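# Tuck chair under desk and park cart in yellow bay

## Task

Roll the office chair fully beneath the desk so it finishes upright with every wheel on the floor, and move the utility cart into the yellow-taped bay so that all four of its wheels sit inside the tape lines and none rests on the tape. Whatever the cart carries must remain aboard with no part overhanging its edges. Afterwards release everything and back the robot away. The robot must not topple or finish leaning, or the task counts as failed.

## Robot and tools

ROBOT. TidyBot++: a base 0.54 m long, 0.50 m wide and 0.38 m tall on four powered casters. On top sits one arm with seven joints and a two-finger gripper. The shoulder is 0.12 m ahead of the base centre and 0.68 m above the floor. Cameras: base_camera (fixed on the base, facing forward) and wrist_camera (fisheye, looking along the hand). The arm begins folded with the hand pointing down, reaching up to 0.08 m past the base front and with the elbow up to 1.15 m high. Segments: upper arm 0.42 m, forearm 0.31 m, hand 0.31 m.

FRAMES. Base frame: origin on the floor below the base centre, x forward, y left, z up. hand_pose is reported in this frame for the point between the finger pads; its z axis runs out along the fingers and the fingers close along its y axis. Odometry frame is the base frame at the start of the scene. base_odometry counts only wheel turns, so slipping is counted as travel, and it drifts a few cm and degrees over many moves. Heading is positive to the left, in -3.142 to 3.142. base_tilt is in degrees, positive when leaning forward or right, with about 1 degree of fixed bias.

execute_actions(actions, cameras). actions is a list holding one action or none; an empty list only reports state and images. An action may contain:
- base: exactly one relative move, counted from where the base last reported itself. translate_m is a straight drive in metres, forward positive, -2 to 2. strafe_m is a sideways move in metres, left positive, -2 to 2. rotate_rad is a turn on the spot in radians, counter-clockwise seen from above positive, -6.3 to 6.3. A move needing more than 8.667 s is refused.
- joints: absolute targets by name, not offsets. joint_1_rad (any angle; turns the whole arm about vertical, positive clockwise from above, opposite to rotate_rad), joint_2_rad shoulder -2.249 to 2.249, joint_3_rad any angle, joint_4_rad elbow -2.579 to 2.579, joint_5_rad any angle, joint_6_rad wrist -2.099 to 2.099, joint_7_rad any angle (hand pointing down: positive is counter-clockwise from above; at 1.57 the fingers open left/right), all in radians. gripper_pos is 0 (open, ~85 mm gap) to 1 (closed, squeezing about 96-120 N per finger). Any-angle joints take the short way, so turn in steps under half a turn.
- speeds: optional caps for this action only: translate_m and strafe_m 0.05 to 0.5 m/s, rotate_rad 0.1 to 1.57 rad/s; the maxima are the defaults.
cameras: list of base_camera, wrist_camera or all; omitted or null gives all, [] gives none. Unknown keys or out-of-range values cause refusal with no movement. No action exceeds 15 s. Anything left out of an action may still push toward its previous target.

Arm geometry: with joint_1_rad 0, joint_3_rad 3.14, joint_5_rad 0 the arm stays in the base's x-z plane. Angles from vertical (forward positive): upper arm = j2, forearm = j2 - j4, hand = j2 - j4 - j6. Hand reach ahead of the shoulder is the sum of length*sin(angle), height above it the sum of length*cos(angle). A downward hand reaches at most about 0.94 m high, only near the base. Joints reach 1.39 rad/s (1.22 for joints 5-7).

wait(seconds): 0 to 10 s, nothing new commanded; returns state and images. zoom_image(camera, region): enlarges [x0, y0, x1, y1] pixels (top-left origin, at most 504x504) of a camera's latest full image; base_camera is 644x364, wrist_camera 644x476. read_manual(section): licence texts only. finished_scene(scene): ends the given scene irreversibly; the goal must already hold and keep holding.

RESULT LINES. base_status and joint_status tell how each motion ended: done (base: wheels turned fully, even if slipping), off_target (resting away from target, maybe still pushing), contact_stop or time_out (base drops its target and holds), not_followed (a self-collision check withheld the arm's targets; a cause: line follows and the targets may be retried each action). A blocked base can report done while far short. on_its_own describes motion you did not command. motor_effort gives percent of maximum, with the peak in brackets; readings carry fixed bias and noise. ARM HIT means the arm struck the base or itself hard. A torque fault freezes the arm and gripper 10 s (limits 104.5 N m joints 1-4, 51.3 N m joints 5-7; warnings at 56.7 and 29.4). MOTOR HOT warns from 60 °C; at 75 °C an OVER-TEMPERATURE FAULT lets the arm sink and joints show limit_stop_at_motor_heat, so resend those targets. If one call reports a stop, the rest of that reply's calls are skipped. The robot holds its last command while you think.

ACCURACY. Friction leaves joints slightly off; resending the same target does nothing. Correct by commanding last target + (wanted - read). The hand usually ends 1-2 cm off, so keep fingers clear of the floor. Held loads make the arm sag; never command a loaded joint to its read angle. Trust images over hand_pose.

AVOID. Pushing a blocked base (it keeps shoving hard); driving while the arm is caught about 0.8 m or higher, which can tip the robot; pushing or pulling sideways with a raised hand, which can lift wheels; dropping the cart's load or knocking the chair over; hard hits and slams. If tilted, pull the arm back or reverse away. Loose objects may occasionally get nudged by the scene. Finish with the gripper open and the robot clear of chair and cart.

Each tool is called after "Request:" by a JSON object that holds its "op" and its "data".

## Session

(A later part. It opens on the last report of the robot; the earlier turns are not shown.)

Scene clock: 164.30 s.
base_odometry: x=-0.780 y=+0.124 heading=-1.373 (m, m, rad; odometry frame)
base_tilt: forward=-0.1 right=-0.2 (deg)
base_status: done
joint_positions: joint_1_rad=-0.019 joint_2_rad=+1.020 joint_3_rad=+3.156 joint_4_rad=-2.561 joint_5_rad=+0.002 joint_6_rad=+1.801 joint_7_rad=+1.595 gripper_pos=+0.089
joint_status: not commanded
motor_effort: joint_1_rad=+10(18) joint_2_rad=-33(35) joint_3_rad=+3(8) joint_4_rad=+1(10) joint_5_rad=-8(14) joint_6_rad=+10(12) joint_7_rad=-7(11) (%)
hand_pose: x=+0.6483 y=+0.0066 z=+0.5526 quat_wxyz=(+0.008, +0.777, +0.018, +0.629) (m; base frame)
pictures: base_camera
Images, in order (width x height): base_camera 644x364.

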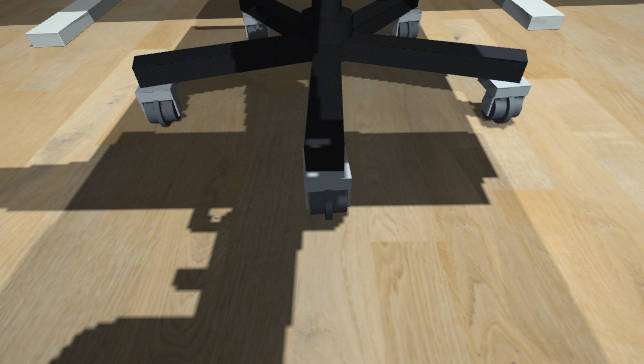

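Request:
{"op": "execute_actions", "data": {"actions": [{"base":{"rotate_rad":0.08},"speeds":{"rotate_rad":0.15}}], "cameras": []}}

Request:
{"op": "execute_actions", "data": {"actions": [{"base":{"translate_m":0.35},"speeds":{"translate_m":0.1}}], "cameras": ["base_camera"]}}

Scene clock: 172.63 s.
base_odometry: x=-0.780 y=+0.124 heading=-1.294 (m, m, rad; odometry frame)
base_tilt: forward=-0.1 right=-0.1 (deg)
base_status: done
joint_positions: joint_1_rad=+0.034 joint_2_rad=+1.020 joint_3_rad=+3.161 joint_4_rad=-2.561 joint_5_rad=-0.038 joint_6_rad=+1.801 joint_7_rad=+1.576 gripper_pos=+0.089
joint_status: not commanded
motor_effort: joint_1_rad=-4(6) joint_2_rad=-33(34) joint_3_rad=-2(3) joint_4_rad=+2(4) joint_5_rad=+2(7) joint_6_rad=+10(11) joint_7_rad=+2(6) (%)
hand_pose: x=+0.6471 y=-0.0359 z=+0.5527 quat_wxyz=(+0.039, +0.777, -0.018, +0.628) (m; base frame)
pictures: none
No camera images: the call's "cameras" was empty. Leave "cameras" out to get every camera's image.

Scene clock: 176.67 s.
base_odometry: x=-0.683 y=-0.213 heading=-1.293 (m, m, rad; odometry frame)
base_tilt: forward=-0.1 right=-0.2 (deg)
base_status: done
joint_positions: joint_1_rad=-0.001 joint_2_rad=+1.020 joint_3_rad=+3.161 joint_4_rad=-2.565 joint_5_rad=-0.014 joint_6_rad=+1.802 joint_7_rad=+1.584 gripper_pos=+0.089
joint_status: not commanded
motor_effort: joint_1_rad=+7(7) joint_2_rad=-31(36) joint_3_rad=+2(2) joint_4_rad=+4(9) joint_5_rad=-6(6) joint_6_rad=+9(12) joint_7_rad=-5(5) (%)
hand_pose: x=+0.6471 y=-0.0098 z=+0.5525 quat_wxyz=(+0.020, +0.778, +0.004, +0.628) (m; base frame)
pictures: base_camera
Images, in order (width x height): base_camera 644x364.

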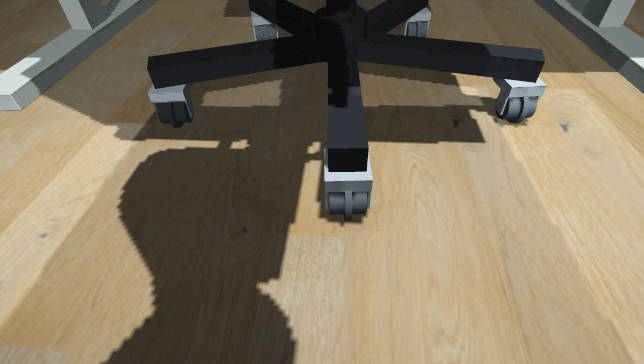

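Request:
{"op": "execute_actions", "data": {"actions": [{"base":{"translate_m":0.06},"speeds":{"translate_m":0.05}}], "cameras": ["base_camera"]}}

Scene clock: 181.93 s.
base_odometry: x=-0.667 y=-0.271 heading=-1.291 (m, m, rad; odometry frame)
base_tilt: forward=-0.1 right=-0.1 (deg)
base_status: done
joint_positions: joint_1_rad=-0.005 joint_2_rad=+1.019 joint_3_rad=+3.161 joint_4_rad=-2.574 joint_5_rad=-0.010 joint_6_rad=+1.804 joint_7_rad=+1.586 gripper_pos=+0.089
joint_status: not commanded
motor_effort: joint_1_rad=+8(8) joint_2_rad=-28(37) joint_3_rad=+2(2) joint_4_rad=+3(11) joint_5_rad=-7(7) joint_6_rad=+5(14) joint_7_rad=-5(6) (%)
hand_pose: x=+0.6442 y=-0.0063 z=+0.5523 quat_wxyz=(+0.017, +0.780, +0.007, +0.626) (m; base frame)
pictures: base_camera
Images, in order (width x height): base_camera 644x364.

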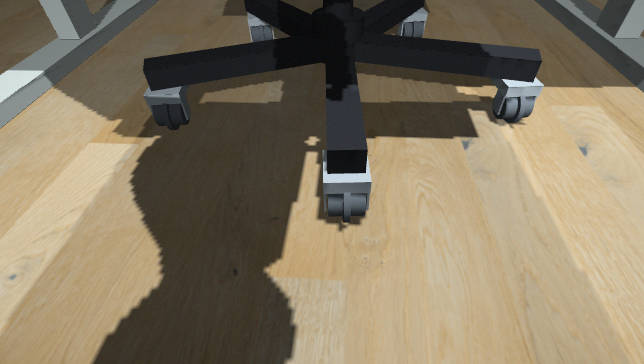

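Request:
{"op": "execute_actions", "data": {"actions": [{"base":{"translate_m":0.012},"speeds":{"translate_m":0.05}}], "cameras": []}}

Request:
{"op": "execute_actions", "data": {"actions": [{"joints":{"gripper_pos":0,"joint_1_rad":-0.005,"joint_5_rad":-0.01}}], "cameras": []}}

Request:
{"op": "execute_actions", "data": {"actions": [{"base":{"translate_m":-0.3},"speeds":{"translate_m":0.25}}]}}

Request:
{"op": "execute_actions", "data": {"actions": [{"joints":{"joint_1_rad":-1.9}}], "cameras": ["wrist_camera"]}}

Scene clock: 190.07 s.
base_odometry: x=-0.663 y=-0.282 heading=-1.291 (m, m, rad; odometry frame)
base_tilt: forward=-0.1 right=-0.2 (deg)
base_status: done
joint_positions: joint_1_rad=-0.006 joint_2_rad=+1.020 joint_3_rad=+3.160 joint_4_rad=-2.572 joint_5_rad=-0.010 joint_6_rad=+1.806 joint_7_rad=+1.586 gripper_pos=+0.089
joint_status: not commanded
motor_effort: joint_1_rad=+6(7) joint_2_rad=-32(36) joint_3_rad=+1(2) joint_4_rad=+4(10) joint_5_rad=-5(6) joint_6_rad=+9(12) joint_7_rad=-5(5) (%)
hand_pose: x=+0.6449 y=-0.0057 z=+0.5525 quat_wxyz=(+0.017, +0.779, +0.007, +0.627) (m; base frame)
pictures: none
No camera images: the call's "cameras" was empty. Leave "cameras" out to get every camera's image.

Scene clock: 205.07 s.
base_odometry: x=-0.663 y=-0.282 heading=-1.291 (m, m, rad; odometry frame)
base_tilt: forward=+0.0 right=-0.2 (deg)
base_status: not commanded
joint_positions: joint_1_rad=-0.007 joint_2_rad=+1.021 joint_3_rad=+3.160 joint_4_rad=-2.551 joint_5_rad=-0.010 joint_6_rad=+1.806 joint_7_rad=+1.586 gripper_pos=+0.000
joint_status: all done
motor_effort: joint_1_rad=-1(6) joint_2_rad=-31(35) joint_3_rad=+0(2) joint_4_rad=-1(6) joint_5_rad=-1(6) joint_6_rad=+8(11) joint_7_rad=+2(6) (%)
hand_pose: x=+0.6522 y=-0.0053 z=+0.5554 quat_wxyz=(+0.016, +0.772, +0.008, +0.635) (m; base frame)
pictures: none
No camera images: the call's "cameras" was empty. Leave "cameras" out to get every camera's image.

Scene clock: 207.13 s.
base_odometry: x=-0.747 y=+0.006 heading=-1.289 (m, m, rad; odometry frame)
base_tilt: forward=-0.1 right=-0.1 (deg)
base_status: done
joint_positions: joint_1_rad=-0.006 joint_2_rad=+1.021 joint_3_rad=+3.160 joint_4_rad=-2.538 joint_5_rad=-0.010 joint_6_rad=+1.806 joint_7_rad=+1.586 gripper_pos=+0.000
joint_status: not commanded
motor_effort: joint_1_rad=-1(3) joint_2_rad=-31(33) joint_3_rad=-1(2) joint_4_rad=-1(2) joint_5_rad=-1(0) joint_6_rad=+8(9) joint_7_rad=+0(1) (%)
hand_pose: x=+0.6565 y=-0.0055 z=+0.5576 quat_wxyz=(+0.017, +0.769, +0.007, +0.640) (m; base frame)
pictures: base_camera, wrist_camera
Images, in order (width x height): base_camera 644x364, wrist_camera 644x476.

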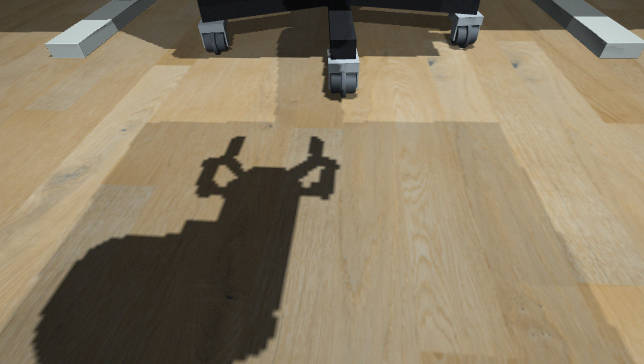

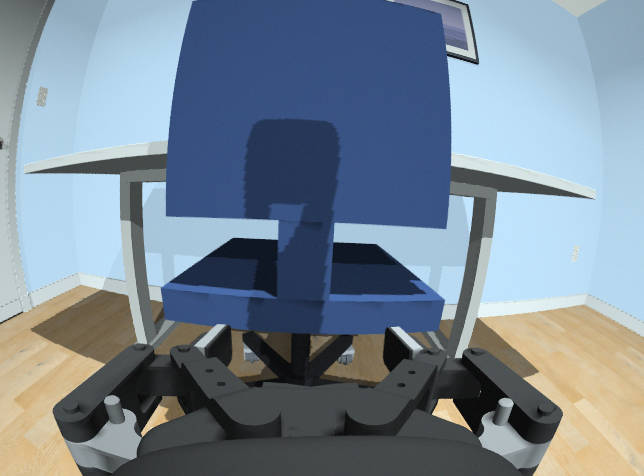

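Scene clock: 210.17 s.
base_odometry: x=-0.747 y=+0.006 heading=-1.290 (m, m, rad; odometry frame)
base_tilt: forward=-0.1 right=-0.1 (deg)
base_status: not commanded
joint_positions: joint_1_rad=-1.888 joint_2_rad=+1.021 joint_3_rad=+3.160 joint_4_rad=-2.538 joint_5_rad=-0.010 joint_6_rad=+1.806 joint_7_rad=+1.586 gripper_pos=+0.000
joint_status: all done
motor_effort: joint_1_rad=+0(2) joint_2_rad=-31(32) joint_3_rad=-1(1) joint_4_rad=-1(2) joint_5_rad=-1(1) joint_6_rad=+8(9) joint_7_rad=+0(0) (%)
hand_pose: x=-0.0401 y=+0.5134 z=+0.5576 quat_wxyz=(-0.507, +0.447, +0.625, +0.390) (m; base frame)
pictures: wrist_camera
Images, in order (width x height): wrist_camera 644x476.

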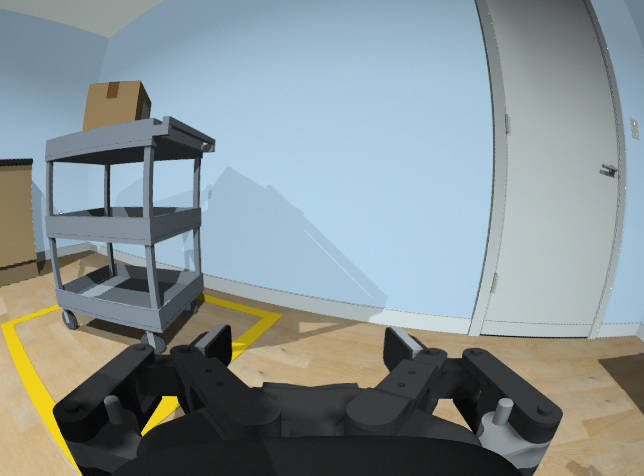

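The chair sits at about the same depth as it did in scene 1.

Request:
{"op": "finished_scene", "data": {"scene": 2}}

The scene is finished: the task was done.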